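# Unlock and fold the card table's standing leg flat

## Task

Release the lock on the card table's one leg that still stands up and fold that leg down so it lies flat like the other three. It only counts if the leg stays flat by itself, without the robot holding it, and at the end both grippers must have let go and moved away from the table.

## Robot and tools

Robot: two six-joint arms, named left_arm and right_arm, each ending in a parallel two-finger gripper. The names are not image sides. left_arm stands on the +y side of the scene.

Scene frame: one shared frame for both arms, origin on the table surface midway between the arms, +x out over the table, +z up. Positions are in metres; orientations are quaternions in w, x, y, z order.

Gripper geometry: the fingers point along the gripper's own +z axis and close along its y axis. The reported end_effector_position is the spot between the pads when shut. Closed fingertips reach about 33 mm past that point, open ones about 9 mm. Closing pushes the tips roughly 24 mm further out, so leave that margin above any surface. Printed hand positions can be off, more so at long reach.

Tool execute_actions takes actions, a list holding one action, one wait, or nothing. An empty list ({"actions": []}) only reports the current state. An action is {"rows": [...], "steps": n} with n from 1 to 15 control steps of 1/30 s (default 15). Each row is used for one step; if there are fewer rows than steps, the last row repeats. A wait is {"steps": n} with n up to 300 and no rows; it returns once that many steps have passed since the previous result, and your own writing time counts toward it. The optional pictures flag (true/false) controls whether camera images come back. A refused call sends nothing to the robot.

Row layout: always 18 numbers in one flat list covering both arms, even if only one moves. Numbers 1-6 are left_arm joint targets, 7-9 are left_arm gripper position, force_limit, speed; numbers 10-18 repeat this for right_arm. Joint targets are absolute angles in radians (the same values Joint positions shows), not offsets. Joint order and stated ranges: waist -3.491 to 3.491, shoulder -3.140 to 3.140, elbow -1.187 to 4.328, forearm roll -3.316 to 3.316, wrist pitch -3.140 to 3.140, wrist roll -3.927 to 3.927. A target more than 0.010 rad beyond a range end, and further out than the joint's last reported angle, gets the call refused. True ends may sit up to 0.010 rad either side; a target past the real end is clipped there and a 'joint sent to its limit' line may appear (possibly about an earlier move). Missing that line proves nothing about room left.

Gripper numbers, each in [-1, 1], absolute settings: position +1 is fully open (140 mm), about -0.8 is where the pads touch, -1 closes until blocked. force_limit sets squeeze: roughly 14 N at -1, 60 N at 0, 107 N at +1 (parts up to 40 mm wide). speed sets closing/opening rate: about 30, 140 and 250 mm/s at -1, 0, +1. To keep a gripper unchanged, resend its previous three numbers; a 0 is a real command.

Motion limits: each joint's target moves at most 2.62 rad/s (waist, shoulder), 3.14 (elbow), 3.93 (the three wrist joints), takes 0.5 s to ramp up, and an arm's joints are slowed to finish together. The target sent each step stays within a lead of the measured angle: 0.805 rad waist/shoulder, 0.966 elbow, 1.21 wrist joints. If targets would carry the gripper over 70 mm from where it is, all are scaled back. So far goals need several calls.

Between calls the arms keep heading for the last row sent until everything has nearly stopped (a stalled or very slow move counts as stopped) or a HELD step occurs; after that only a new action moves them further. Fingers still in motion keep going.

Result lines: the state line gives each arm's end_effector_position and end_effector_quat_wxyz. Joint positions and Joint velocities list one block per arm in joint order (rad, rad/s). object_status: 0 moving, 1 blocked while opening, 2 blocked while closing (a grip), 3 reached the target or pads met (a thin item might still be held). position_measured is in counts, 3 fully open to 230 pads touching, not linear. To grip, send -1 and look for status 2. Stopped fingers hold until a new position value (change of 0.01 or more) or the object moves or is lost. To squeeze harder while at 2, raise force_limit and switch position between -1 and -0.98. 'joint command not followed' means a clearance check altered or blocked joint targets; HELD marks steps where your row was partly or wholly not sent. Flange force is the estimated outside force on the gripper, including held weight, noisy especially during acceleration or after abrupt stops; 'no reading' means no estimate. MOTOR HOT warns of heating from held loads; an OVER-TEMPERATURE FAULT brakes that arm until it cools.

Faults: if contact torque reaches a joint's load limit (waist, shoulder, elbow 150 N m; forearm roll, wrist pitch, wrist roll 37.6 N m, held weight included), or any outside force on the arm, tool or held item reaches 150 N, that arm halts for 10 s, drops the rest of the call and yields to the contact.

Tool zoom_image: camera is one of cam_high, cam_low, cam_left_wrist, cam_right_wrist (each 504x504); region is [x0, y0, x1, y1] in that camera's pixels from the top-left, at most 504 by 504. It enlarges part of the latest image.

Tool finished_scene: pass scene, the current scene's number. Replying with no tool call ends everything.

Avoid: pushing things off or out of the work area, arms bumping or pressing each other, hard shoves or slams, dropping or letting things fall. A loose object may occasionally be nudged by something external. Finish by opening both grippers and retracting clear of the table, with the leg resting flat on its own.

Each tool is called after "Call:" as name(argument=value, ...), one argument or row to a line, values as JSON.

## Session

Call:
execute_actions(
  actions=[],
)

Scene clock: 0.00 s of 4050.00 s.
left_arm: end_effector_position=(-0.0171, -0.3645, +0.3016) position_measured=3 object_status=3 end_effector_quat_wxyz=(-0.356, -0.014, +0.878, -0.318) | right_arm: end_effector_position=(+0.6589, -0.8091, +0.3165) position_measured=3 object_status=3 end_effector_quat_wxyz=(+0.647, +0.427, -0.597, +0.209)
Joint positions: left_arm=[-1.008  0.567  0.227  1.078 -1.146 -0.856] | right_arm=[-0.29   1.325  1.168  1.395 -2.071  0.085]
Joint velocities: left_arm=[0. 0. 0. 0. 0. 0.] | right_arm=[ 0. -0.  0.  0.  0. -0.]
Flange force (N, the push that the arm receives, along the gripper's own x y z axes): no reading

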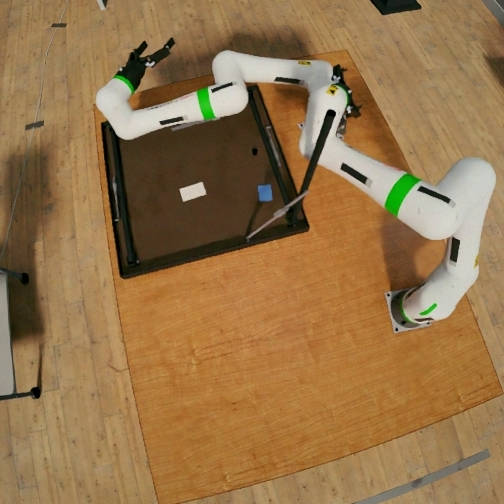

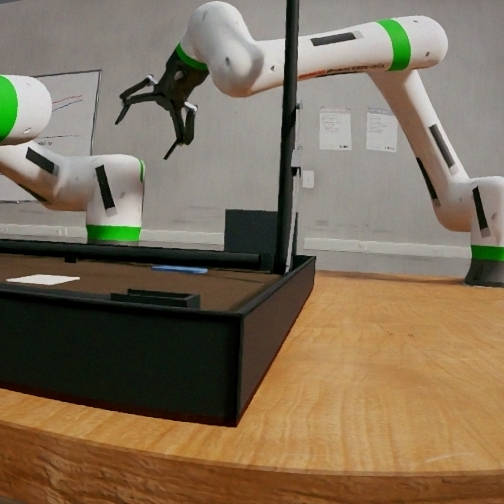

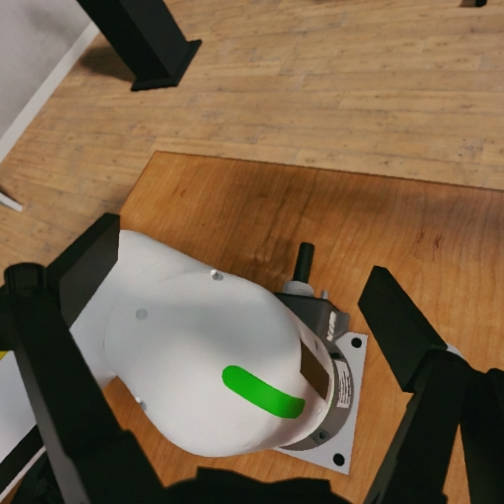

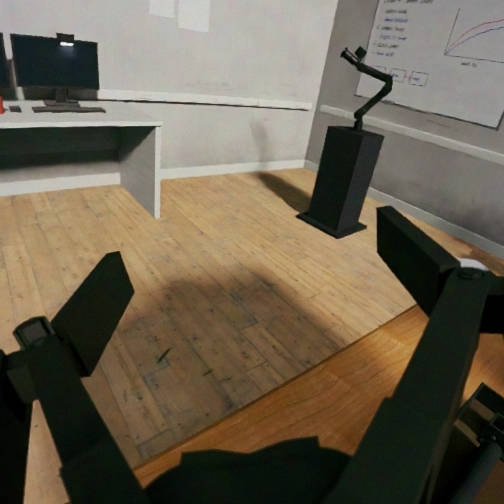

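Call:
execute_actions(
  actions=[
    {"rows":[[-1.3,-0.3,0,1.078,-1.146,-0.856,1,0,0,-0.29,1.325,1.168,1.395,-2.071,0.085,1,0,0]]},
  ],
  pictures=false,
)

Call:
execute_actions(
  actions=[
    {"steps":20},
  ],
  pictures=false,
)

Call:
execute_actions(
  actions=[
    {"rows":[[-2.6,-0.3,0,1.078,-1.146,-0.856,1,0,0,-0.4,0.3,0.55,3.1416,1.82,-1.9,0.2,0,0]]},
  ],
  pictures=false,
)

Call:
execute_actions(
  actions=[
    {"steps":140},
  ],
  pictures=false,
)

Call:
execute_actions(
  actions=[
    {"rows":[[-2.6,-0.3,0,1.078,-1.146,-0.856,1,0,0,0.4,0.3,0.55,3.1416,1.82,-1.92,0.2,0,0]]},
  ],
  pictures=false,
)

Call:
execute_actions(
  actions=[
    {"steps":30},
  ],
)

Scene clock: 4.03 s of 4050.00 s.
left_arm: end_effector_position=(-0.1121, -0.3043, +0.4507) position_measured=3 object_status=3 end_effector_quat_wxyz=(-0.337, +0.067, +0.860, -0.378) | right_arm: end_effector_position=(+0.6589, -0.8093, +0.3167) position_measured=3 object_status=3 end_effector_quat_wxyz=(+0.646, +0.427, -0.597, +0.209)
Joint positions: left_arm=[-1.097  0.309  0.159  1.078 -1.146 -0.856] | right_arm=[-0.29   1.325  1.168  1.395 -2.071  0.085]
Joint velocities: left_arm=[-0.206 -0.618 -0.162  0.001 -0.     0.   ] | right_arm=[0.    0.001 0.    0.001 0.001 0.   ]
Flange force (N, the push that the arm receives, along the gripper's own x y z axes): left_arm=[3.1 -11.8 2.7] | right_arm=no reading
Steps of this call (steps 1 to 90: nothing new was sent; then 0.53 s passed at rest; steps 91 to 105: all 15 steps of this action). Readings (joint positions | what the end effector reports):
91: left_arm=[-1.008 0.567 0.227 1.078 -1.146 -0.856] | right_arm=[-0.290 1.325 1.168 1.395 -2.071 0.085] | left_arm position_measured=3 object_status=3 | right_arm position_measured=3 object_status=3
92: left_arm=[-1.009 0.564 0.226 1.078 -1.146 -0.856] | right_arm=[-0.290 1.325 1.168 1.395 -2.071 0.085] | left_arm position_measured=3 object_status=3 | right_arm position_measured=3 object_status=3
94: left_arm=[-1.018 0.540 0.220 1.078 -1.146 -0.856] | right_arm=[-0.290 1.325 1.168 1.395 -2.071 0.085] | left_arm position_measured=3 object_status=3 | right_arm position_measured=3 object_status=3
98: left_arm=[-1.048 0.455 0.197 1.078 -1.146 -0.856] | right_arm=[-0.290 1.325 1.168 1.395 -2.071 0.085] | left_arm position_measured=3 object_status=3 | right_arm position_measured=3 object_status=3
105: the state above

Scene clock: 4.70 s of 4050.00 s.
left_arm: end_effector_position=(-0.2539, -0.1293, +0.6467) position_measured=3 object_status=3 end_effector_quat_wxyz=(-0.310, +0.193, +0.801, -0.474) | right_arm: end_effector_position=(+0.6589, -0.8093, +0.3167) position_measured=3 object_status=3 end_effector_quat_wxyz=(+0.646, +0.427, -0.597, +0.209)
Joint positions: left_arm=[-1.238 -0.113  0.049  1.078 -1.146 -0.856] | right_arm=[-0.29   1.325  1.168  1.395 -2.071  0.085]
Joint velocities: left_arm=[-0.211 -0.63  -0.164  0.     0.001 -0.   ] | right_arm=[ 0.     0.     0.    -0.     0.     0.001]
Flange force (N, the push that the arm receives, along the gripper's own x y z axes): left_arm=[5.5 -3.7 6.2] | right_arm=no reading
Steps of this call (steps 1 to 20: the robot went on to your last target). Readings (joint positions | what the end effector reports):
1: left_arm=[-1.104 0.288 0.153 1.078 -1.146 -0.856] | right_arm=[-0.290 1.325 1.168 1.395 -2.071 0.085] | left_arm position_measured=3 object_status=3 | right_arm position_measured=3 object_status=3
2: left_arm=[-1.111 0.267 0.148 1.078 -1.146 -0.856] | right_arm=[-0.290 1.325 1.168 1.395 -2.071 0.085] | left_arm position_measured=3 object_status=3 | right_arm position_measured=3 object_status=3
4: left_arm=[-1.125 0.225 0.137 1.078 -1.146 -0.856] | right_arm=[-0.290 1.325 1.168 1.395 -2.071 0.085] | left_arm position_measured=3 object_status=3 | right_arm position_measured=3 object_status=3
8: left_arm=[-1.153 0.141 0.115 1.078 -1.146 -0.856] | right_arm=[-0.290 1.325 1.168 1.395 -2.071 0.085] | left_arm position_measured=3 object_status=3 | right_arm position_measured=3 object_status=3
20: the state above

Scene clock: 5.20 s of 4050.00 s.
left_arm: end_effector_position=(-0.4187, +0.0076, +0.6805) position_measured=3 object_status=3 end_effector_quat_wxyz=(-0.370, +0.325, +0.746, -0.448) | right_arm: end_effector_position=(+0.7312, -0.8351, +0.5117) position_measured=103 object_status=0 end_effector_quat_wxyz=(+0.574, +0.337, -0.555, +0.500)
Joint positions: left_arm=[-1.544 -0.203  0.028  1.078 -1.146 -0.856] | right_arm=[-0.316  1.111  1.019  1.715 -1.75  -0.236]
Joint velocities: left_arm=[-0.687 -0.087 -0.025  0.     0.    -0.   ] | right_arm=[-0.052 -0.479 -0.29   0.719  0.719 -0.717]
Flange force (N, the push that the arm receives, along the gripper's own x y z axes): left_arm=[4.9 0.0 4.4] | right_arm=no reading
Steps of this call (steps 1 to 15: all 15 steps of this action). Readings (joint positions | what the end effector reports):
1: left_arm=[-1.245 -0.134 0.043 1.078 -1.146 -0.856] | right_arm=[-0.290 1.325 1.168 1.395 -2.071 0.085] | left_arm position_measured=3 object_status=3 | right_arm position_measured=3 object_status=0
2: left_arm=[-1.254 -0.153 0.039 1.078 -1.146 -0.856] | right_arm=[-0.290 1.322 1.165 1.399 -2.066 0.080] | left_arm position_measured=3 object_status=3 | right_arm position_measured=6 object_status=0
4: left_arm=[-1.290 -0.173 0.038 1.078 -1.146 -0.856] | right_arm=[-0.294 1.298 1.147 1.435 -2.031 0.045] | left_arm position_measured=3 object_status=3 | right_arm position_measured=22 object_status=0
8: left_arm=[-1.383 -0.180 0.034 1.078 -1.146 -0.856] | right_arm=[-0.303 1.227 1.095 1.542 -1.924 -0.062] | left_arm position_measured=3 object_status=3 | right_arm position_measured=52 object_status=0
15: the state above

Scene clock: 9.87 s of 4050.00 s.
left_arm: end_effector_position=(-0.5761, +0.5961, +0.7098) position_measured=3 object_status=3 end_effector_quat_wxyz=(-0.550, +0.658, +0.461, -0.228) | right_arm: end_effector_position=(+0.5894, -0.3978, +0.3265) position_measured=104 object_status=3 end_effector_quat_wxyz=(-0.000, +0.962, -0.273, +0.000)
Joint positions: left_arm=[-2.6   -0.3    0.     1.078 -1.146 -0.856] | right_arm=[-0.4    0.3    0.55   3.142  1.82  -1.9  ]
Joint velocities: left_arm=[ 0. -0. -0.  0. -0.  0.] | right_arm=[ 0.001  0.    -0.     0.     0.     0.   ]
Flange force (N, the push that the arm receives, along the gripper's own x y z axes): left_arm=[5.2 -5.3 4.2] | right_arm=[-0.9 -2.2 -0.7]
Steps of this call (steps 1 to 120: the robot went on to your last target; steps 121 to 140: nothing new was sent). Readings (joint positions | what the end effector reports):
1: left_arm=[-1.568 -0.206 0.027 1.078 -1.146 -0.856] | right_arm=[-0.318 1.095 1.010 1.740 -1.726 -0.260] | left_arm position_measured=3 object_status=3 | right_arm position_measured=104 object_status=0
2: left_arm=[-1.591 -0.209 0.026 1.078 -1.146 -0.856] | right_arm=[-0.320 1.079 1.000 1.764 -1.702 -0.284] | left_arm position_measured=3 object_status=3 | right_arm position_measured=104 object_status=0
4: left_arm=[-1.638 -0.215 0.024 1.078 -1.146 -0.856] | right_arm=[-0.323 1.047 0.982 1.812 -1.653 -0.333] | left_arm position_measured=3 object_status=3 | right_arm position_measured=104 object_status=0
8: left_arm=[-1.733 -0.225 0.022 1.078 -1.146 -0.856] | right_arm=[-0.329 0.985 0.946 1.912 -1.553 -0.433] | left_arm position_measured=3 object_status=3 | right_arm position_measured=104 object_status=3
140: the state above
All arms were judged still, so your last target was given up. Only a new action makes them travel on or press farther. Fingers that are still opening or closing keep moving.

Scene clock: 10.37 s of 4050.00 s.
left_arm: end_effector_position=(-0.5761, +0.5961, +0.7098) position_measured=3 object_status=3 end_effector_quat_wxyz=(-0.550, +0.658, +0.461, -0.228) | right_arm: end_effector_position=(+0.5623, -0.2339, +0.3265) position_measured=104 object_status=3 end_effector_quat_wxyz=(+0.000, +0.992, -0.129, +0.000)
Joint positions: left_arm=[-2.6   -0.3    0.     1.078 -1.146 -0.856] | right_arm=[-0.099  0.3    0.55   3.142  1.82  -1.908]
Joint velocities: left_arm=[-0.002  0.     0.    -0.    -0.001  0.   ] | right_arm=[ 0.743  0.001  0.    -0.002 -0.    -0.018]
Flange force (N, the push that the arm receives, along the gripper's own x y z axes): left_arm=[4.5 -2.6 2.2] | right_arm=[0.9 -1.8 -0.1]
Steps of this call (steps 1 to 15: all 15 steps of this action). Readings (joint positions | what the end effector reports):
1: left_arm=[-2.600 -0.300 -0.000 1.078 -1.146 -0.856] | right_arm=[-0.400 0.300 0.550 3.142 1.820 -1.900] | left_arm position_measured=3 object_status=3 | right_arm position_measured=104 object_status=3
2: left_arm=[-2.600 -0.300 0.000 1.078 -1.146 -0.856] | right_arm=[-0.397 0.300 0.550 3.142 1.820 -1.900] | left_arm position_measured=3 object_status=3 | right_arm position_measured=104 object_status=3
4: left_arm=[-2.600 -0.300 0.000 1.078 -1.146 -0.856] | right_arm=[-0.373 0.300 0.550 3.142 1.820 -1.901] | left_arm position_measured=3 object_status=3 | right_arm position_measured=104 object_status=3
8: left_arm=[-2.600 -0.300 0.000 1.078 -1.146 -0.856] | right_arm=[-0.274 0.300 0.550 3.142 1.820 -1.903] | left_arm position_measured=3 object_status=3 | right_arm position_measured=104 object_status=3
15: the state above

Scene clock: 11.37 s of 4050.00 s.
left_arm: end_effector_position=(-0.5761, +0.5961, +0.7098) position_measured=3 object_status=3 end_effector_quat_wxyz=(-0.550, +0.658, +0.461, -0.228) | right_arm: end_effector_position=(+0.4164, -0.0030, +0.3265) position_measured=104 object_status=3 end_effector_quat_wxyz=(-0.000, +0.994, +0.113, +0.000)
Joint positions: left_arm=[-2.6   -0.3    0.     1.078 -1.146 -0.856] | right_arm=[ 0.4    0.3    0.55   3.142  1.82  -1.92 ]
Joint velocities: left_arm=[ 0.001  0.     0.     0.    -0.     0.   ] | right_arm=[ 0.     0.001  0.     0.     0.    -0.001]
Flange force (N, the push that the arm receives, along the gripper's own x y z axes): left_arm=[4.2 -2.3 3.0] | right_arm=[-0.4 -3.0 -1.0]
Steps of this call (steps 1 to 30: the robot went on to your last target). Readings (joint positions | what the end effector reports):
1: left_arm=[-2.600 -0.300 0.000 1.078 -1.146 -0.856] | right_arm=[-0.074 0.300 0.550 3.142 1.820 -1.908] | left_arm position_measured=3 object_status=3 | right_arm position_measured=104 object_status=3
2: left_arm=[-2.600 -0.300 0.000 1.078 -1.146 -0.856] | right_arm=[-0.048 0.300 0.550 3.142 1.820 -1.909] | left_arm position_measured=3 object_status=3 | right_arm position_measured=104 object_status=3
4: left_arm=[-2.600 -0.300 0.000 1.078 -1.146 -0.856] | right_arm=[0.002 0.300 0.550 3.142 1.820 -1.910] | left_arm position_measured=3 object_status=3 | right_arm position_measured=104 object_status=3
8: left_arm=[-2.600 -0.300 0.000 1.078 -1.146 -0.856] | right_arm=[0.102 0.300 0.550 3.142 1.820 -1.913] | left_arm position_measured=3 object_status=3 | right_arm position_measured=104 object_status=3
30: the state above

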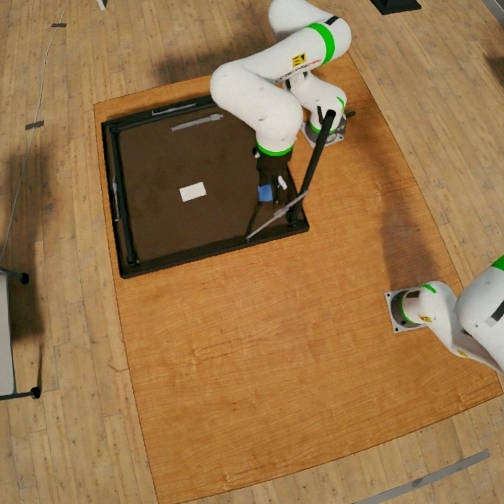

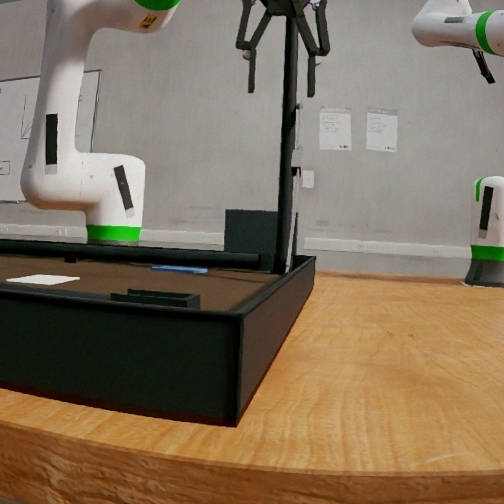

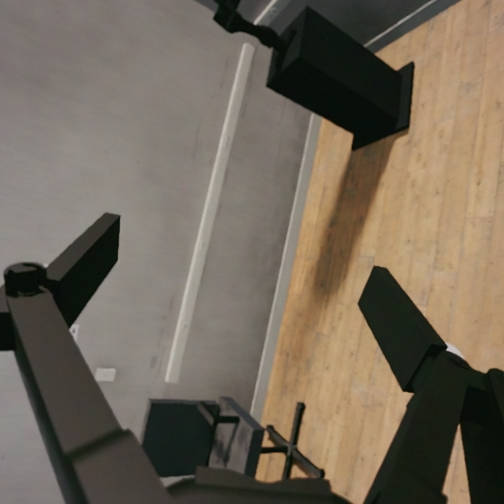

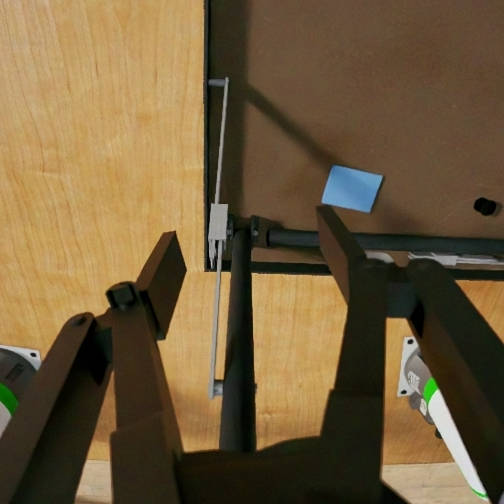

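Call:
execute_actions(
  actions=[
    {"rows":[[-2.6,-0.3,0,1.078,-1.146,-0.856,1,0,0,0.489,0.231,0.193,3.1416,1.533,-2.015,-0.1,0,0]]},
  ],
  pictures=false,
)

Call:
execute_actions(
  actions=[
    {"steps":6},
  ],
)

Scene clock: 13.73 s of 4050.00 s.
left_arm: end_effector_position=(-0.5761, +0.5961, +0.7098) position_measured=3 object_status=3 end_effector_quat_wxyz=(-0.550, +0.658, +0.461, -0.228) | right_arm: end_effector_position=(+0.3686, +0.0202, +0.2131) position_measured=141 object_status=3 end_effector_quat_wxyz=(+0.000, +0.994, +0.110, -0.000)
Joint positions: left_arm=[-2.6   -0.3    0.     1.078 -1.146 -0.856] | right_arm=[ 0.488  0.232  0.199  3.141  1.538 -2.013]
Joint velocities: left_arm=[ 0.001  0.     0.    -0.001 -0.     0.   ] | right_arm=[ 0.058 -0.045 -0.23  -0.001 -0.185 -0.06 ]
Flange force (N, the push that the arm receives, along the gripper's own x y z axes): left_arm=[3.8 -4.5 3.3] | right_arm=[-13.6 0.1 15.0]
Steps of this call (steps 1 to 15: the robot went on to your last target; steps 16 to 56: nothing new was sent; steps 57 to 71: all 15 steps of this action). Readings (joint positions | what the end effector reports):
57: left_arm=[-2.600 -0.300 0.000 1.078 -1.146 -0.856] | right_arm=[0.400 0.300 0.550 3.142 1.820 -1.920] | left_arm position_measured=3 object_status=3 | right_arm position_measured=104 object_status=0
58: left_arm=[-2.600 -0.300 0.000 1.078 -1.146 -0.856] | right_arm=[0.401 0.299 0.546 3.142 1.817 -1.921] | left_arm position_measured=3 object_status=3 | right_arm position_measured=107 object_status=0
60: left_arm=[-2.600 -0.300 0.000 1.078 -1.146 -0.856] | right_arm=[0.408 0.294 0.517 3.141 1.794 -1.929] | left_arm position_measured=3 object_status=3 | right_arm position_measured=122 object_status=0
64: left_arm=[-2.600 -0.300 0.000 1.078 -1.146 -0.856] | right_arm=[0.441 0.268 0.386 3.141 1.688 -1.964] | left_arm position_measured=3 object_status=3 | right_arm position_measured=141 object_status=0
71: the state above

Scene clock: 13.93 s of 4050.00 s.
left_arm: end_effector_position=(-0.5761, +0.5961, +0.7098) position_measured=3 object_status=3 end_effector_quat_wxyz=(-0.550, +0.658, +0.461, -0.228) | right_arm: end_effector_position=(+0.3677, +0.0203, +0.2113) position_measured=141 object_status=3 end_effector_quat_wxyz=(-0.000, +0.994, +0.110, -0.000)
Joint positions: left_arm=[-2.6   -0.3    0.     1.078 -1.146 -0.856] | right_arm=[ 0.489  0.231  0.193  3.141  1.533 -2.015]
Joint velocities: left_arm=[-0.    -0.     0.     0.001 -0.    -0.001] | right_arm=[ 0.     0.001 -0.001  0.001  0.    -0.   ]
Flange force (N, the push that the arm receives, along the gripper's own x y z axes): left_arm=[4.7 -2.2 4.6] | right_arm=[-0.5 -1.2 0.1]
Steps of this call (steps 1 to 6: the robot went on to your last target). Readings (joint positions | what the end effector reports):
1: left_arm=[-2.600 -0.300 0.000 1.078 -1.146 -0.856] | right_arm=[0.489 0.231 0.194 3.141 1.534 -2.015] | left_arm position_measured=3 object_status=3 | right_arm position_measured=141 object_status=3
2: left_arm=[-2.600 -0.300 0.000 1.078 -1.146 -0.856] | right_arm=[0.489 0.231 0.194 3.141 1.533 -2.015] | left_arm position_measured=3 object_status=3 | right_arm position_measured=141 object_status=3
4: left_arm=[-2.600 -0.300 0.000 1.078 -1.146 -0.856] | right_arm=[0.489 0.231 0.193 3.141 1.533 -2.015] | left_arm position_measured=3 object_status=3 | right_arm position_measured=141 object_status=3
6: the state above

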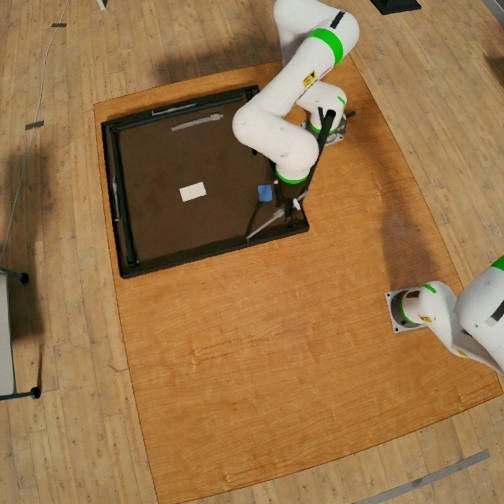

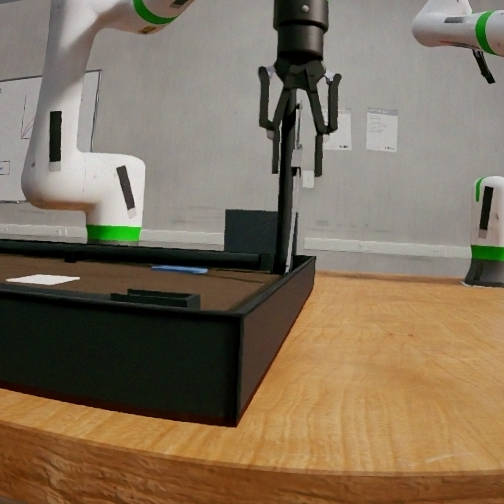

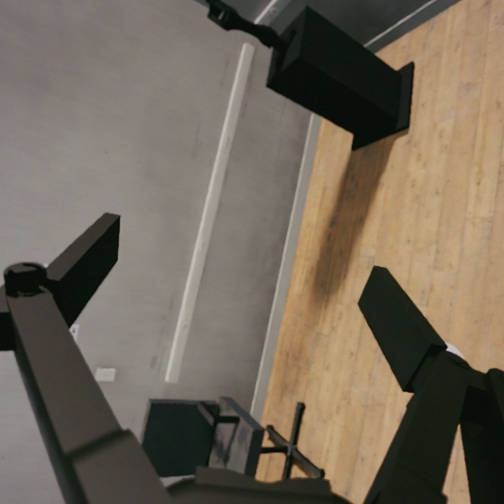

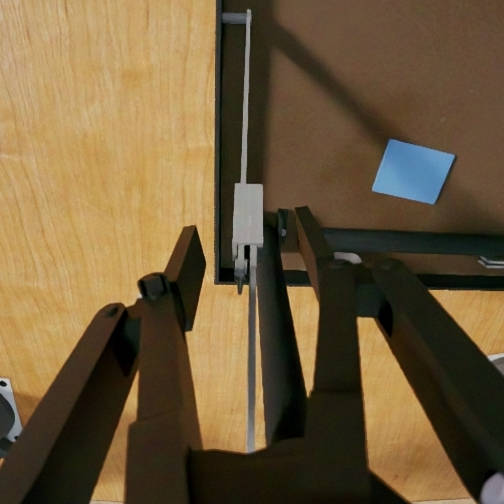

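Call:
execute_actions(
  actions=[
    {"rows":[[-2.6,-0.3,0,1.078,-1.146,-0.856,1,0,0,0.49,0.238,0.196,3.1416,1.529,-2.03,-1,0,0]]},
  ],
  pictures=false,
)

Call:
execute_actions(
  actions=[
    {"rows":[[-2.6,-0.3,0,1.078,-1.146,-0.856,1,0,0,0.447,0.364,0.2085,3.1416,1.416,-1.99,-1,0,0]]},
  ],
)

Call:
execute_actions(
  actions=[
    {"rows":[[-2.6,-0.3,0,1.078,-1.146,-0.856,1,0,0,0.426,0.425,0.331,3.1416,1.477,-1.97,-1,0,0]]},
  ],
)

Scene clock: 18.13 s of 4050.00 s.
left_arm: end_effector_position=(-0.5761, +0.5961, +0.7098) position_measured=3 object_status=3 end_effector_quat_wxyz=(-0.550, +0.658, +0.461, -0.228) | right_arm: end_effector_position=(+0.3695, +0.0222, +0.2088) position_measured=207 object_status=0 end_effector_quat_wxyz=(+0.000, +0.995, +0.103, +0.000)
Joint positions: left_arm=[-2.6   -0.3    0.     1.078 -1.146 -0.856] | right_arm=[ 0.49   0.238  0.196  3.142  1.529 -2.03 ]
Joint velocities: left_arm=[ 0.001 -0.    -0.001  0.001  0.    -0.   ] | right_arm=[ 0.     0.    -0.    -0.002  0.    -0.001]
Flange force (N, the push that the arm receives, along the gripper's own x y z axes): left_arm=[2.2 -6.9 2.5] | right_arm=[4.9 18.2 -10.5]
Steps of this call (steps 1 to 15: the robot went on to your last target; steps 16 to 90: nothing new was sent; then 0.70 s passed at rest; steps 91 to 105: all 15 steps of this action). Readings (joint positions | what the end effector reports):
91: left_arm=[-2.600 -0.300 0.000 1.078 -1.146 -0.856] | right_arm=[0.489 0.231 0.193 3.142 1.533 -2.015] | left_arm position_measured=3 object_status=3 | right_arm position_measured=141 object_status=0
92: left_arm=[-2.600 -0.300 -0.000 1.078 -1.146 -0.856] | right_arm=[0.489 0.233 0.194 3.142 1.532 -2.019] | left_arm position_measured=3 object_status=3 | right_arm position_measured=145 object_status=0
94: left_arm=[-2.600 -0.300 0.000 1.078 -1.146 -0.856] | right_arm=[0.490 0.237 0.195 3.142 1.529 -2.028] | left_arm position_measured=3 object_status=3 | right_arm position_measured=160 object_status=0
98: left_arm=[-2.600 -0.300 0.000 1.078 -1.146 -0.856] | right_arm=[0.490 0.238 0.196 3.142 1.529 -2.030] | left_arm position_measured=3 object_status=3 | right_arm position_measured=190 object_status=0
105: the state above

Scene clock: 18.63 s of 4050.00 s.
left_arm: end_effector_position=(-0.5761, +0.5961, +0.7098) position_measured=3 object_status=3 end_effector_quat_wxyz=(-0.550, +0.658, +0.461, -0.228) | right_arm: end_effector_position=(+0.4233, +0.0335, +0.1451) position_measured=207 object_status=2 end_effector_quat_wxyz=(+0.000, +0.995, +0.102, -0.000)
Joint positions: left_arm=[-2.6   -0.3    0.     1.078 -1.146 -0.856] | right_arm=[ 0.447  0.364  0.209  3.141  1.416 -1.99 ]
Joint velocities: left_arm=[ 0.  0.  0. -0.  0. -0.] | right_arm=[-0.002  0.001  0.     0.001 -0.001  0.001]
Flange force (N, the push that the arm receives, along the gripper's own x y z axes): left_arm=[4.8 -5.8 2.9] | right_arm=[-7.9 17.0 -3.7]
Steps of this call (steps 1 to 15: all 15 steps of this action). Readings (joint positions | what the end effector reports):
1: left_arm=[-2.600 -0.300 0.000 1.078 -1.146 -0.856] | right_arm=[0.490 0.238 0.196 3.142 1.529 -2.030] | left_arm position_measured=3 object_status=3 | right_arm position_measured=207 object_status=2
2: left_arm=[-2.600 -0.300 0.000 1.078 -1.146 -0.856] | right_arm=[0.489 0.241 0.196 3.142 1.527 -2.029] | left_arm position_measured=3 object_status=3 | right_arm position_measured=207 object_status=2
4: left_arm=[-2.600 -0.300 0.000 1.078 -1.146 -0.856] | right_arm=[0.481 0.265 0.199 3.141 1.505 -2.021] | left_arm position_measured=3 object_status=3 | right_arm position_measured=207 object_status=2
8: left_arm=[-2.600 -0.300 0.000 1.078 -1.146 -0.856] | right_arm=[0.453 0.347 0.206 3.141 1.432 -1.996] | left_arm position_measured=3 object_status=3 | right_arm position_measured=207 object_status=2
15: the state above

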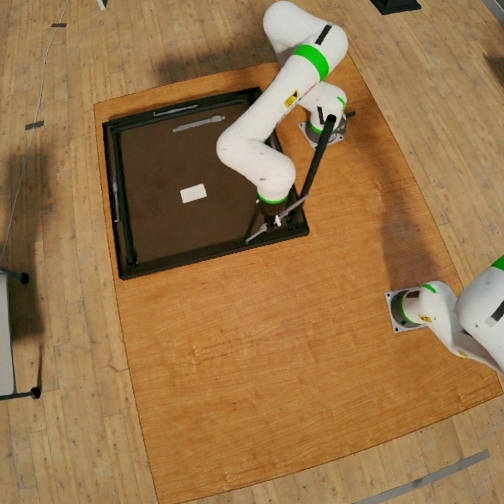

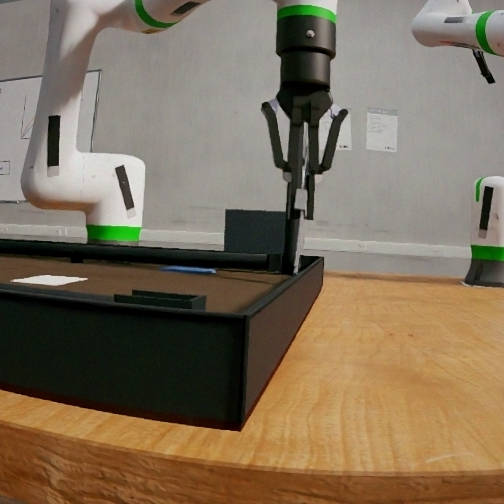

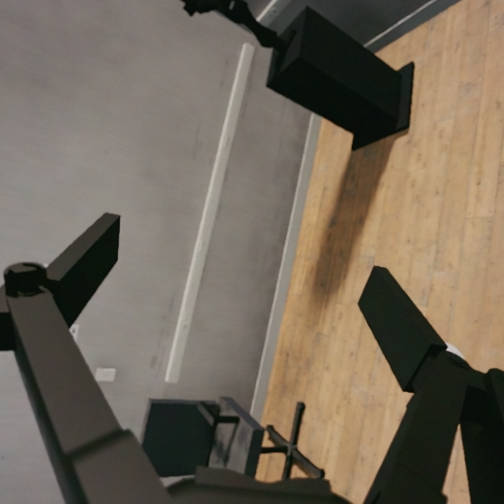

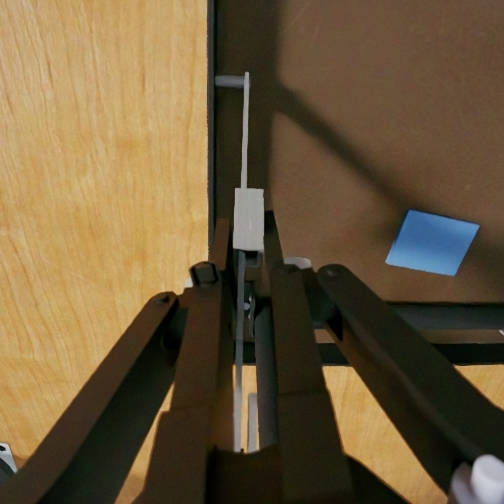

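Scene clock: 19.13 s of 4050.00 s.
left_arm: end_effector_position=(-0.5761, +0.5961, +0.7098) position_measured=3 object_status=3 end_effector_quat_wxyz=(-0.550, +0.658, +0.461, -0.228) | right_arm: end_effector_position=(+0.4544, +0.0402, +0.1616) position_measured=207 object_status=2 end_effector_quat_wxyz=(+0.000, +0.995, +0.101, -0.000)
Joint positions: left_arm=[-2.6   -0.3    0.     1.078 -1.146 -0.856] | right_arm=[ 0.426  0.425  0.331  3.142  1.477 -1.97 ]
Joint velocities: left_arm=[-0. -0.  0.  0.  0.  0.] | right_arm=[-0.    -0.     0.001  0.001  0.     0.   ]
Flange force (N, the push that the arm receives, along the gripper's own x y z axes): left_arm=[4.4 -5.1 5.6] | right_arm=[-10.7 10.8 8.0]
Steps of this call (steps 1 to 15: all 15 steps of this action). Readings (joint positions | what the end effector reports):
1: left_arm=[-2.600 -0.300 0.000 1.078 -1.146 -0.856] | right_arm=[0.447 0.364 0.209 3.141 1.416 -1.990] | left_arm position_measured=3 object_status=3 | right_arm position_measured=207 object_status=2
2: left_arm=[-2.600 -0.300 0.000 1.078 -1.146 -0.856] | right_arm=[0.446 0.366 0.213 3.142 1.418 -1.989] | left_arm position_measured=3 object_status=3 | right_arm position_measured=207 object_status=2
4: left_arm=[-2.600 -0.300 0.000 1.078 -1.146 -0.856] | right_arm=[0.442 0.380 0.241 3.142 1.432 -1.985] | left_arm position_measured=3 object_status=3 | right_arm position_measured=207 object_status=2
8: left_arm=[-2.600 -0.300 0.000 1.078 -1.146 -0.856] | right_arm=[0.427 0.421 0.323 3.142 1.473 -1.971] | left_arm position_measured=3 object_status=3 | right_arm position_measured=207 object_status=2
15: the state above

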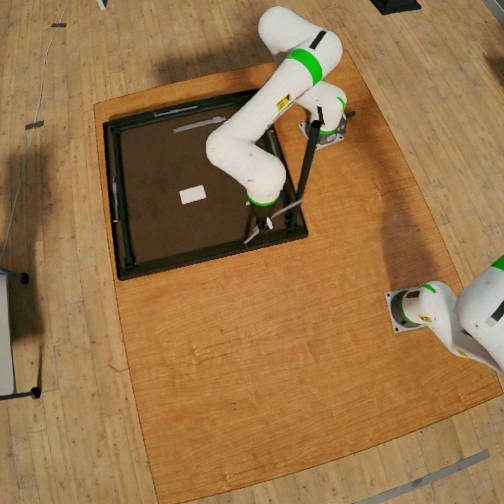

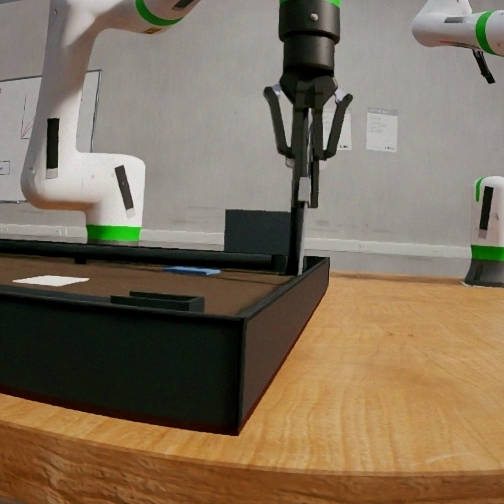

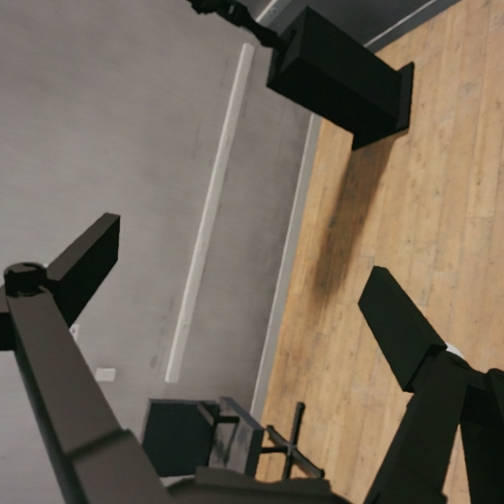

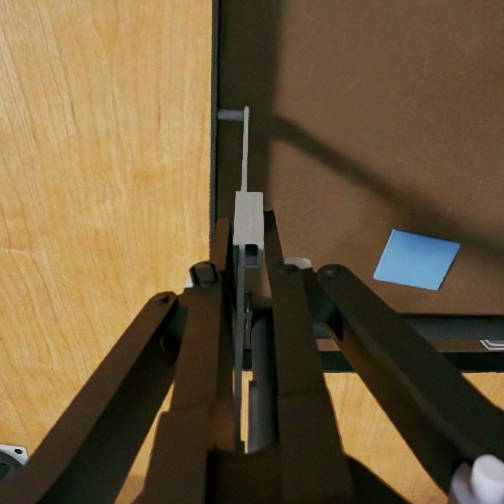

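The knee is broken. Releasing, then repeating the approach to the leg.

Call:
execute_actions(
  actions=[
    {"rows":[[-2.6,-0.3,0,1.078,-1.146,-0.856,1,0,0,0.426,0.425,0.331,3.1416,1.477,-1.97,-0.3,0,0]],"steps":7},
  ],
  pictures=false,
)

Call:
execute_actions(
  actions=[
    {"rows":[[-2.6,-0.3,0,1.078,-1.146,-0.856,1,0,0,0.41,0.46,0.76,3.1416,1.87,-1.97,-0.3,0,0]]},
  ],
  pictures=false,
)

Call:
execute_actions(
  actions=[
    {"rows":[[-2.6,-0.3,0,1.078,-1.146,-0.856,1,0,0,-0.1,0.3,0.6,3.1416,1.79,-1.62,0.3,0,0]]},
  ],
  pictures=false,
)

Call:
execute_actions(
  actions=[
    {"rows":[[-2.6,-0.3,0,1.078,-1.146,-0.856,1,0,0,-0.1,-0.754,-0.136,3.1416,1.118,-1.62,0.3,0,0]]},
  ],
  pictures=false,
)

Call:
execute_actions(
  actions=[
    {"steps":22},
  ],
  pictures=false,
)

Call:
execute_actions(
  actions=[
    {"rows":[[-2.6,-0.3,0,1.078,-1.146,-0.856,1,0,0,0.53,-0.754,-0.136,3.1416,1.118,-1.62,0.3,0,0]]},
  ],
  pictures=false,
)

Call:
execute_actions(
  actions=[
    {"steps":13},
  ],
  pictures=false,
)

Call:
execute_actions(
  actions=[
    {"rows":[[-2.6,-0.3,0,1.078,-1.146,-0.856,1,0,0,0.53,-0.58,-0.08,3.1416,1.0,-1.6,0.3,0,0]]},
  ],
)

Scene clock: 23.60 s of 4050.00 s.
left_arm: end_effector_position=(-0.5761, +0.5961, +0.7098) position_measured=3 object_status=3 end_effector_quat_wxyz=(-0.550, +0.658, +0.461, -0.228) | right_arm: end_effector_position=(+0.4545, +0.0403, +0.1617) position_measured=168 object_status=0 end_effector_quat_wxyz=(-0.000, +0.995, +0.101, +0.000)
Joint positions: left_arm=[-2.6   -0.3    0.     1.078 -1.146 -0.856] | right_arm=[ 0.426  0.425  0.331  3.142  1.477 -1.97 ]
Joint velocities: left_arm=[-0.001 -0.     0.    -0.001  0.    -0.   ] | right_arm=[ 0.001 -0.001 -0.001  0.    -0.     0.001]
Flange force (N, the push that the arm receives, along the gripper's own x y z axes): left_arm=[4.9 -3.1 3.3] | right_arm=[-1.6 -1.1 -3.9]
Steps of this call (steps 1 to 15: the robot went on to your last target; steps 16 to 90: nothing new was sent; then 1.23 s passed at rest; steps 91 to 97: all 7 steps of this action). Readings (joint positions | what the end effector reports):
91: left_arm=[-2.600 -0.300 0.000 1.078 -1.146 -0.856] | right_arm=[0.426 0.425 0.331 3.142 1.477 -1.970] | left_arm position_measured=3 object_status=3 | right_arm position_measured=207 object_status=0
92: left_arm=[-2.600 -0.300 0.000 1.078 -1.146 -0.856] | right_arm=[0.426 0.425 0.331 3.142 1.477 -1.970] | left_arm position_measured=3 object_status=3 | right_arm position_measured=207 object_status=0
94: left_arm=[-2.600 -0.300 0.000 1.078 -1.146 -0.856] | right_arm=[0.426 0.425 0.331 3.142 1.477 -1.970] | left_arm position_measured=3 object_status=3 | right_arm position_measured=188 object_status=0
97: the state above

Scene clock: 24.10 s of 4050.00 s.
left_arm: end_effector_position=(-0.5761, +0.5961, +0.7098) position_measured=3 object_status=3 end_effector_quat_wxyz=(-0.550, +0.658, +0.461, -0.228) | right_arm: end_effector_position=(+0.4601, +0.0337, +0.3084) position_measured=167 object_status=3 end_effector_quat_wxyz=(-0.000, +0.996, +0.094, +0.000)
Joint positions: left_arm=[-2.6   -0.3    0.     1.078 -1.146 -0.856] | right_arm=[ 0.412  0.457  0.72   3.142  1.833 -1.97 ]
Joint velocities: left_arm=[-0.001  0.     0.    -0.     0.    -0.   ] | right_arm=[-0.025  0.054  0.659  0.     0.605  0.001]
Flange force (N, the push that the arm receives, along the gripper's own x y z axes): left_arm=[3.9 -3.8 4.1] | right_arm=[-9.1 3.9 -7.4]
Steps of this call (steps 1 to 15: all 15 steps of this action). Readings (joint positions | what the end effector reports):
1: left_arm=[-2.600 -0.300 0.000 1.078 -1.146 -0.856] | right_arm=[0.426 0.425 0.331 3.142 1.477 -1.970] | left_arm position_measured=3 object_status=3 | right_arm position_measured=167 object_status=0
2: left_arm=[-2.600 -0.300 0.000 1.078 -1.146 -0.856] | right_arm=[0.426 0.425 0.335 3.142 1.480 -1.970] | left_arm position_measured=3 object_status=3 | right_arm position_measured=167 object_status=0
4: left_arm=[-2.600 -0.300 0.000 1.078 -1.146 -0.856] | right_arm=[0.425 0.428 0.364 3.142 1.507 -1.970] | left_arm position_measured=3 object_status=3 | right_arm position_measured=167 object_status=0
8: left_arm=[-2.600 -0.300 0.000 1.078 -1.146 -0.856] | right_arm=[0.420 0.438 0.492 3.142 1.624 -1.970] | left_arm position_measured=3 object_status=3 | right_arm position_measured=167 object_status=3
15: the state above

Scene clock: 24.60 s of 4050.00 s.
left_arm: end_effector_position=(-0.5761, +0.5961, +0.7098) position_measured=3 object_status=3 end_effector_quat_wxyz=(-0.550, +0.658, +0.461, -0.228) | right_arm: end_effector_position=(+0.5494, -0.1118, +0.3400) position_measured=91 object_status=0 end_effector_quat_wxyz=(-0.006, +0.999, +0.048, +0.025)
Joint positions: left_arm=[-2.6   -0.3    0.     1.078 -1.146 -0.856] | right_arm=[ 0.121  0.369  0.673  3.142  1.823 -1.772]
Joint velocities: left_arm=[ 0.    -0.    -0.     0.001 -0.    -0.   ] | right_arm=[-0.719 -0.226 -0.238 -0.001 -0.106  0.49 ]
Flange force (N, the push that the arm receives, along the gripper's own x y z axes): left_arm=[3.2 -4.9 2.1] | right_arm=[0.9 -0.9 2.9]
Steps of this call (steps 1 to 15: all 15 steps of this action). Readings (joint positions | what the end effector reports):
1: left_arm=[-2.600 -0.300 0.000 1.078 -1.146 -0.856] | right_arm=[0.411 0.458 0.739 3.142 1.851 -1.970] | left_arm position_measured=3 object_status=3 | right_arm position_measured=167 object_status=0
2: left_arm=[-2.600 -0.300 0.000 1.078 -1.146 -0.856] | right_arm=[0.408 0.458 0.751 3.142 1.861 -1.969] | left_arm position_measured=3 object_status=3 | right_arm position_measured=164 object_status=0
4: left_arm=[-2.600 -0.300 0.000 1.078 -1.146 -0.856] | right_arm=[0.385 0.452 0.757 3.142 1.863 -1.952] | left_arm position_measured=3 object_status=3 | right_arm position_measured=148 object_status=0
8: left_arm=[-2.600 -0.300 0.000 1.078 -1.146 -0.856] | right_arm=[0.290 0.422 0.729 3.142 1.848 -1.888] | left_arm position_measured=3 object_status=3 | right_arm position_measured=118 object_status=0
15: the state above

Scene clock: 25.10 s of 4050.00 s.
left_arm: end_effector_position=(-0.5761, +0.5961, +0.7098) position_measured=3 object_status=3 end_effector_quat_wxyz=(-0.550, +0.658, +0.461, -0.228) | right_arm: end_effector_position=(+0.5228, -0.1995, +0.4367) position_measured=91 object_status=3 end_effector_quat_wxyz=(-0.029, +0.972, +0.024, +0.233)
Joint positions: left_arm=[-2.6   -0.3    0.     1.078 -1.146 -0.856] | right_arm=[-0.025 -0.119  0.267  3.142  1.484 -1.672]
Joint velocities: left_arm=[ 0.001  0.    -0.001 -0.     0.     0.   ] | right_arm=[-0.132 -1.126 -0.715  0.001 -0.647  0.092]
Flange force (N, the push that the arm receives, along the gripper's own x y z axes): left_arm=[4.6 -4.1 2.9] | right_arm=[-6.2 1.1 -0.1]
Steps of this call (steps 1 to 15: all 15 steps of this action). Readings (joint positions | what the end effector reports):
1: left_arm=[-2.600 -0.300 0.000 1.078 -1.146 -0.856] | right_arm=[0.097 0.362 0.665 3.142 1.819 -1.755] | left_arm position_measured=3 object_status=3 | right_arm position_measured=91 object_status=0
2: left_arm=[-2.600 -0.300 0.000 1.078 -1.146 -0.856] | right_arm=[0.075 0.351 0.654 3.142 1.813 -1.740] | left_arm position_measured=3 object_status=3 | right_arm position_measured=91 object_status=0
4: left_arm=[-2.600 -0.300 0.000 1.078 -1.146 -0.856] | right_arm=[0.046 0.314 0.616 3.142 1.787 -1.722] | left_arm position_measured=3 object_status=3 | right_arm position_measured=91 object_status=3
8: left_arm=[-2.600 -0.300 0.000 1.078 -1.146 -0.856] | right_arm=[0.013 0.170 0.475 3.142 1.674 -1.698] | left_arm position_measured=3 object_status=3 | right_arm position_measured=91 object_status=3
15: the state above

Scene clock: 25.83 s of 4050.00 s.
left_arm: end_effector_position=(-0.5761, +0.5961, +0.7098) position_measured=3 object_status=3 end_effector_quat_wxyz=(-0.550, +0.658, +0.461, -0.228) | right_arm: end_effector_position=(+0.4077, -0.2463, +0.5620) position_measured=91 object_status=3 end_effector_quat_wxyz=(-0.032, +0.860, +0.012, +0.509)
Joint positions: left_arm=[-2.6   -0.3    0.     1.078 -1.146 -0.856] | right_arm=[-0.1   -0.754 -0.136  3.142  1.118 -1.62 ]
Joint velocities: left_arm=[ 0.002  0.    -0.    -0.001  0.    -0.   ] | right_arm=[-0.001 -0.003 -0.001 -0.    -0.     0.   ]
Flange force (N, the push that the arm receives, along the gripper's own x y z axes): left_arm=[4.7 -6.9 3.8] | right_arm=no reading
Steps of this call (steps 1 to 22: the robot went on to your last target). Readings (joint positions | what the end effector reports):
1: left_arm=[-2.600 -0.300 0.000 1.078 -1.146 -0.856] | right_arm=[-0.030 -0.157 0.243 3.142 1.462 -1.669] | left_arm position_measured=3 object_status=3 | right_arm position_measured=91 object_status=3
2: left_arm=[-2.600 -0.300 0.000 1.078 -1.146 -0.856] | right_arm=[-0.034 -0.195 0.219 3.142 1.440 -1.666] | left_arm position_measured=3 object_status=3 | right_arm position_measured=91 object_status=3
4: left_arm=[-2.600 -0.300 0.000 1.078 -1.146 -0.856] | right_arm=[-0.043 -0.273 0.169 3.142 1.395 -1.659] | left_arm position_measured=3 object_status=3 | right_arm position_measured=91 object_status=3
8: left_arm=[-2.600 -0.300 0.000 1.078 -1.146 -0.856] | right_arm=[-0.062 -0.431 0.069 3.142 1.304 -1.646] | left_arm position_measured=3 object_status=3 | right_arm position_measured=91 object_status=3
22: the state above

Scene clock: 26.33 s of 4050.00 s.
left_arm: end_effector_position=(-0.5761, +0.5961, +0.7098) position_measured=3 object_status=3 end_effector_quat_wxyz=(-0.550, +0.658, +0.461, -0.228) | right_arm: end_effector_position=(+0.3279, -0.1255, +0.5621) position_measured=91 object_status=3 end_effector_quat_wxyz=(-0.123, +0.844, +0.165, +0.495)
Joint positions: left_arm=[-2.6   -0.3    0.     1.078 -1.146 -0.856] | right_arm=[ 0.26  -0.754 -0.136  3.142  1.118 -1.62 ]
Joint velocities: left_arm=[ 0.001 -0.    -0.     0.    -0.     0.   ] | right_arm=[0.933 0.    0.    0.001 0.    0.   ]
Flange force (N, the push that the arm receives, along the gripper's own x y z axes): left_arm=[5.7 -1.0 4.2] | right_arm=no reading
Steps of this call (steps 1 to 15: all 15 steps of this action). Readings (joint positions | what the end effector reports):
1: left_arm=[-2.600 -0.300 0.000 1.078 -1.146 -0.856] | right_arm=[-0.100 -0.754 -0.136 3.142 1.118 -1.620] | left_arm position_measured=3 object_status=3 | right_arm position_measured=91 object_status=3
2: left_arm=[-2.600 -0.300 0.000 1.078 -1.146 -0.856] | right_arm=[-0.097 -0.754 -0.136 3.142 1.118 -1.620] | left_arm position_measured=3 object_status=3 | right_arm position_measured=91 object_status=3
4: left_arm=[-2.600 -0.300 0.000 1.078 -1.146 -0.856] | right_arm=[-0.073 -0.754 -0.136 3.142 1.118 -1.620] | left_arm position_measured=3 object_status=3 | right_arm position_measured=91 object_status=3
8: left_arm=[-2.600 -0.300 0.000 1.078 -1.146 -0.856] | right_arm=[0.039 -0.754 -0.136 3.142 1.118 -1.620] | left_arm position_measured=3 object_status=3 | right_arm position_measured=91 object_status=3
15: the state above

Scene clock: 26.77 s of 4050.00 s.
left_arm: end_effector_position=(-0.5761, +0.5961, +0.7098) position_measured=3 object_status=3 end_effector_quat_wxyz=(-0.550, +0.658, +0.461, -0.228) | right_arm: end_effector_position=(+0.2428, -0.0578, +0.5621) position_measured=91 object_status=3 end_effector_quat_wxyz=(-0.188, +0.814, +0.277, +0.474)
Joint positions: left_arm=[-2.6   -0.3    0.     1.078 -1.146 -0.856] | right_arm=[ 0.53  -0.754 -0.136  3.142  1.118 -1.62 ]
Joint velocities: left_arm=[ 0.001  0.    -0.    -0.    -0.    -0.   ] | right_arm=[ 0.001  0.001  0.    -0.001 -0.    -0.001]
Flange force (N, the push that the arm receives, along the gripper's own x y z axes): left_arm=[7.0 -2.2 4.7] | right_arm=no reading
Steps of this call (steps 1 to 13: the robot went on to your last target). Readings (joint positions | what the end effector reports):
1: left_arm=[-2.600 -0.300 0.000 1.078 -1.146 -0.856] | right_arm=[0.292 -0.754 -0.136 3.142 1.118 -1.620] | left_arm position_measured=3 object_status=3 | right_arm position_measured=91 object_status=3
2: left_arm=[-2.600 -0.300 0.000 1.078 -1.146 -0.856] | right_arm=[0.323 -0.754 -0.136 3.142 1.118 -1.620] | left_arm position_measured=3 object_status=3 | right_arm position_measured=91 object_status=3
4: left_arm=[-2.600 -0.300 0.000 1.078 -1.146 -0.856] | right_arm=[0.386 -0.754 -0.136 3.142 1.118 -1.620] | left_arm position_measured=3 object_status=3 | right_arm position_measured=91 object_status=3
8: left_arm=[-2.600 -0.300 0.000 1.078 -1.146 -0.856] | right_arm=[0.496 -0.754 -0.136 3.142 1.118 -1.620] | left_arm position_measured=3 object_status=3 | right_arm position_measured=91 object_status=3
13: the state above

Scene clock: 27.27 s of 4050.00 s.
left_arm: end_effector_position=(-0.5761, +0.5961, +0.7098) position_measured=3 object_status=3 end_effector_quat_wxyz=(-0.550, +0.658, +0.461, -0.228) | right_arm: end_effector_position=(+0.3058, -0.0041, +0.5633) position_measured=91 object_status=3 end_effector_quat_wxyz=(-0.183, +0.811, +0.285, +0.476)
Joint positions: left_arm=[-2.6   -0.3    0.     1.078 -1.146 -0.856] | right_arm=[ 0.53  -0.58  -0.08   3.142  1.    -1.6  ]
Joint velocities: left_arm=[-0.001 -0.     0.    -0.    -0.     0.   ] | right_arm=[-0.     0.003 -0.     0.001 -0.001 -0.   ]
Flange force (N, the push that the arm receives, along the gripper's own x y z axes): left_arm=[4.9 -4.2 3.1] | right_arm=no reading
Steps of this call (steps 1 to 15: all 15 steps of this action). Readings (joint positions | what the end effector reports):
1: left_arm=[-2.600 -0.300 0.000 1.078 -1.146 -0.856] | right_arm=[0.530 -0.754 -0.136 3.142 1.118 -1.620] | left_arm position_measured=3 object_status=3 | right_arm position_measured=91 object_status=3
2: left_arm=[-2.600 -0.300 -0.000 1.078 -1.146 -0.856] | right_arm=[0.530 -0.751 -0.135 3.142 1.116 -1.620] | left_arm position_measured=3 object_status=3 | right_arm position_measured=91 object_status=3
4: left_arm=[-2.600 -0.300 0.000 1.078 -1.146 -0.856] | right_arm=[0.530 -0.727 -0.127 3.142 1.099 -1.617] | left_arm position_measured=3 object_status=3 | right_arm position_measured=91 object_status=3
8: left_arm=[-2.600 -0.300 0.000 1.078 -1.146 -0.856] | right_arm=[0.530 -0.626 -0.095 3.142 1.031 -1.605] | left_arm position_measured=3 object_status=3 | right_arm position_measured=91 object_status=3
15: the state above

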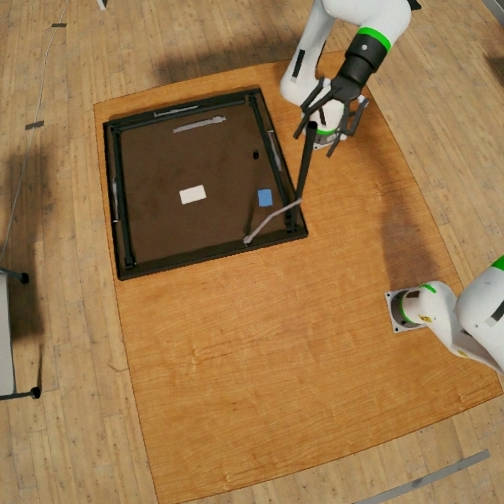

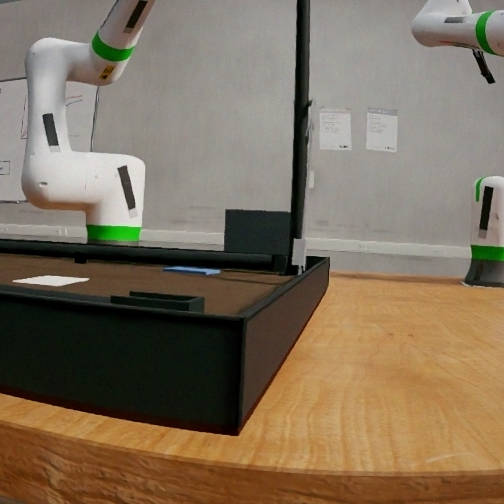

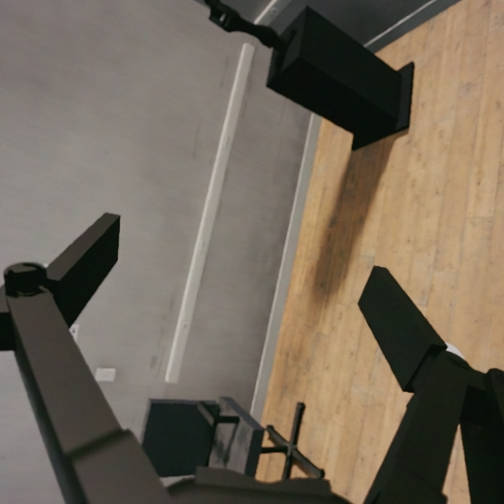

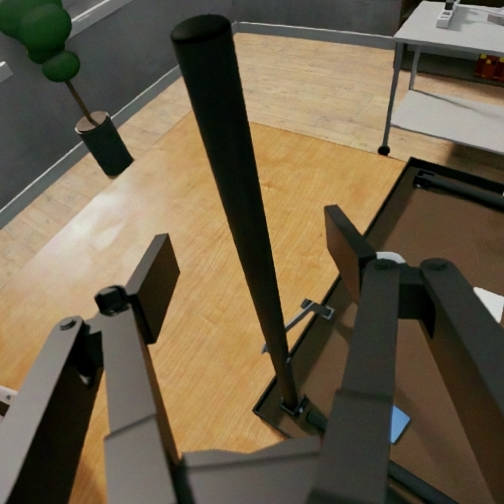

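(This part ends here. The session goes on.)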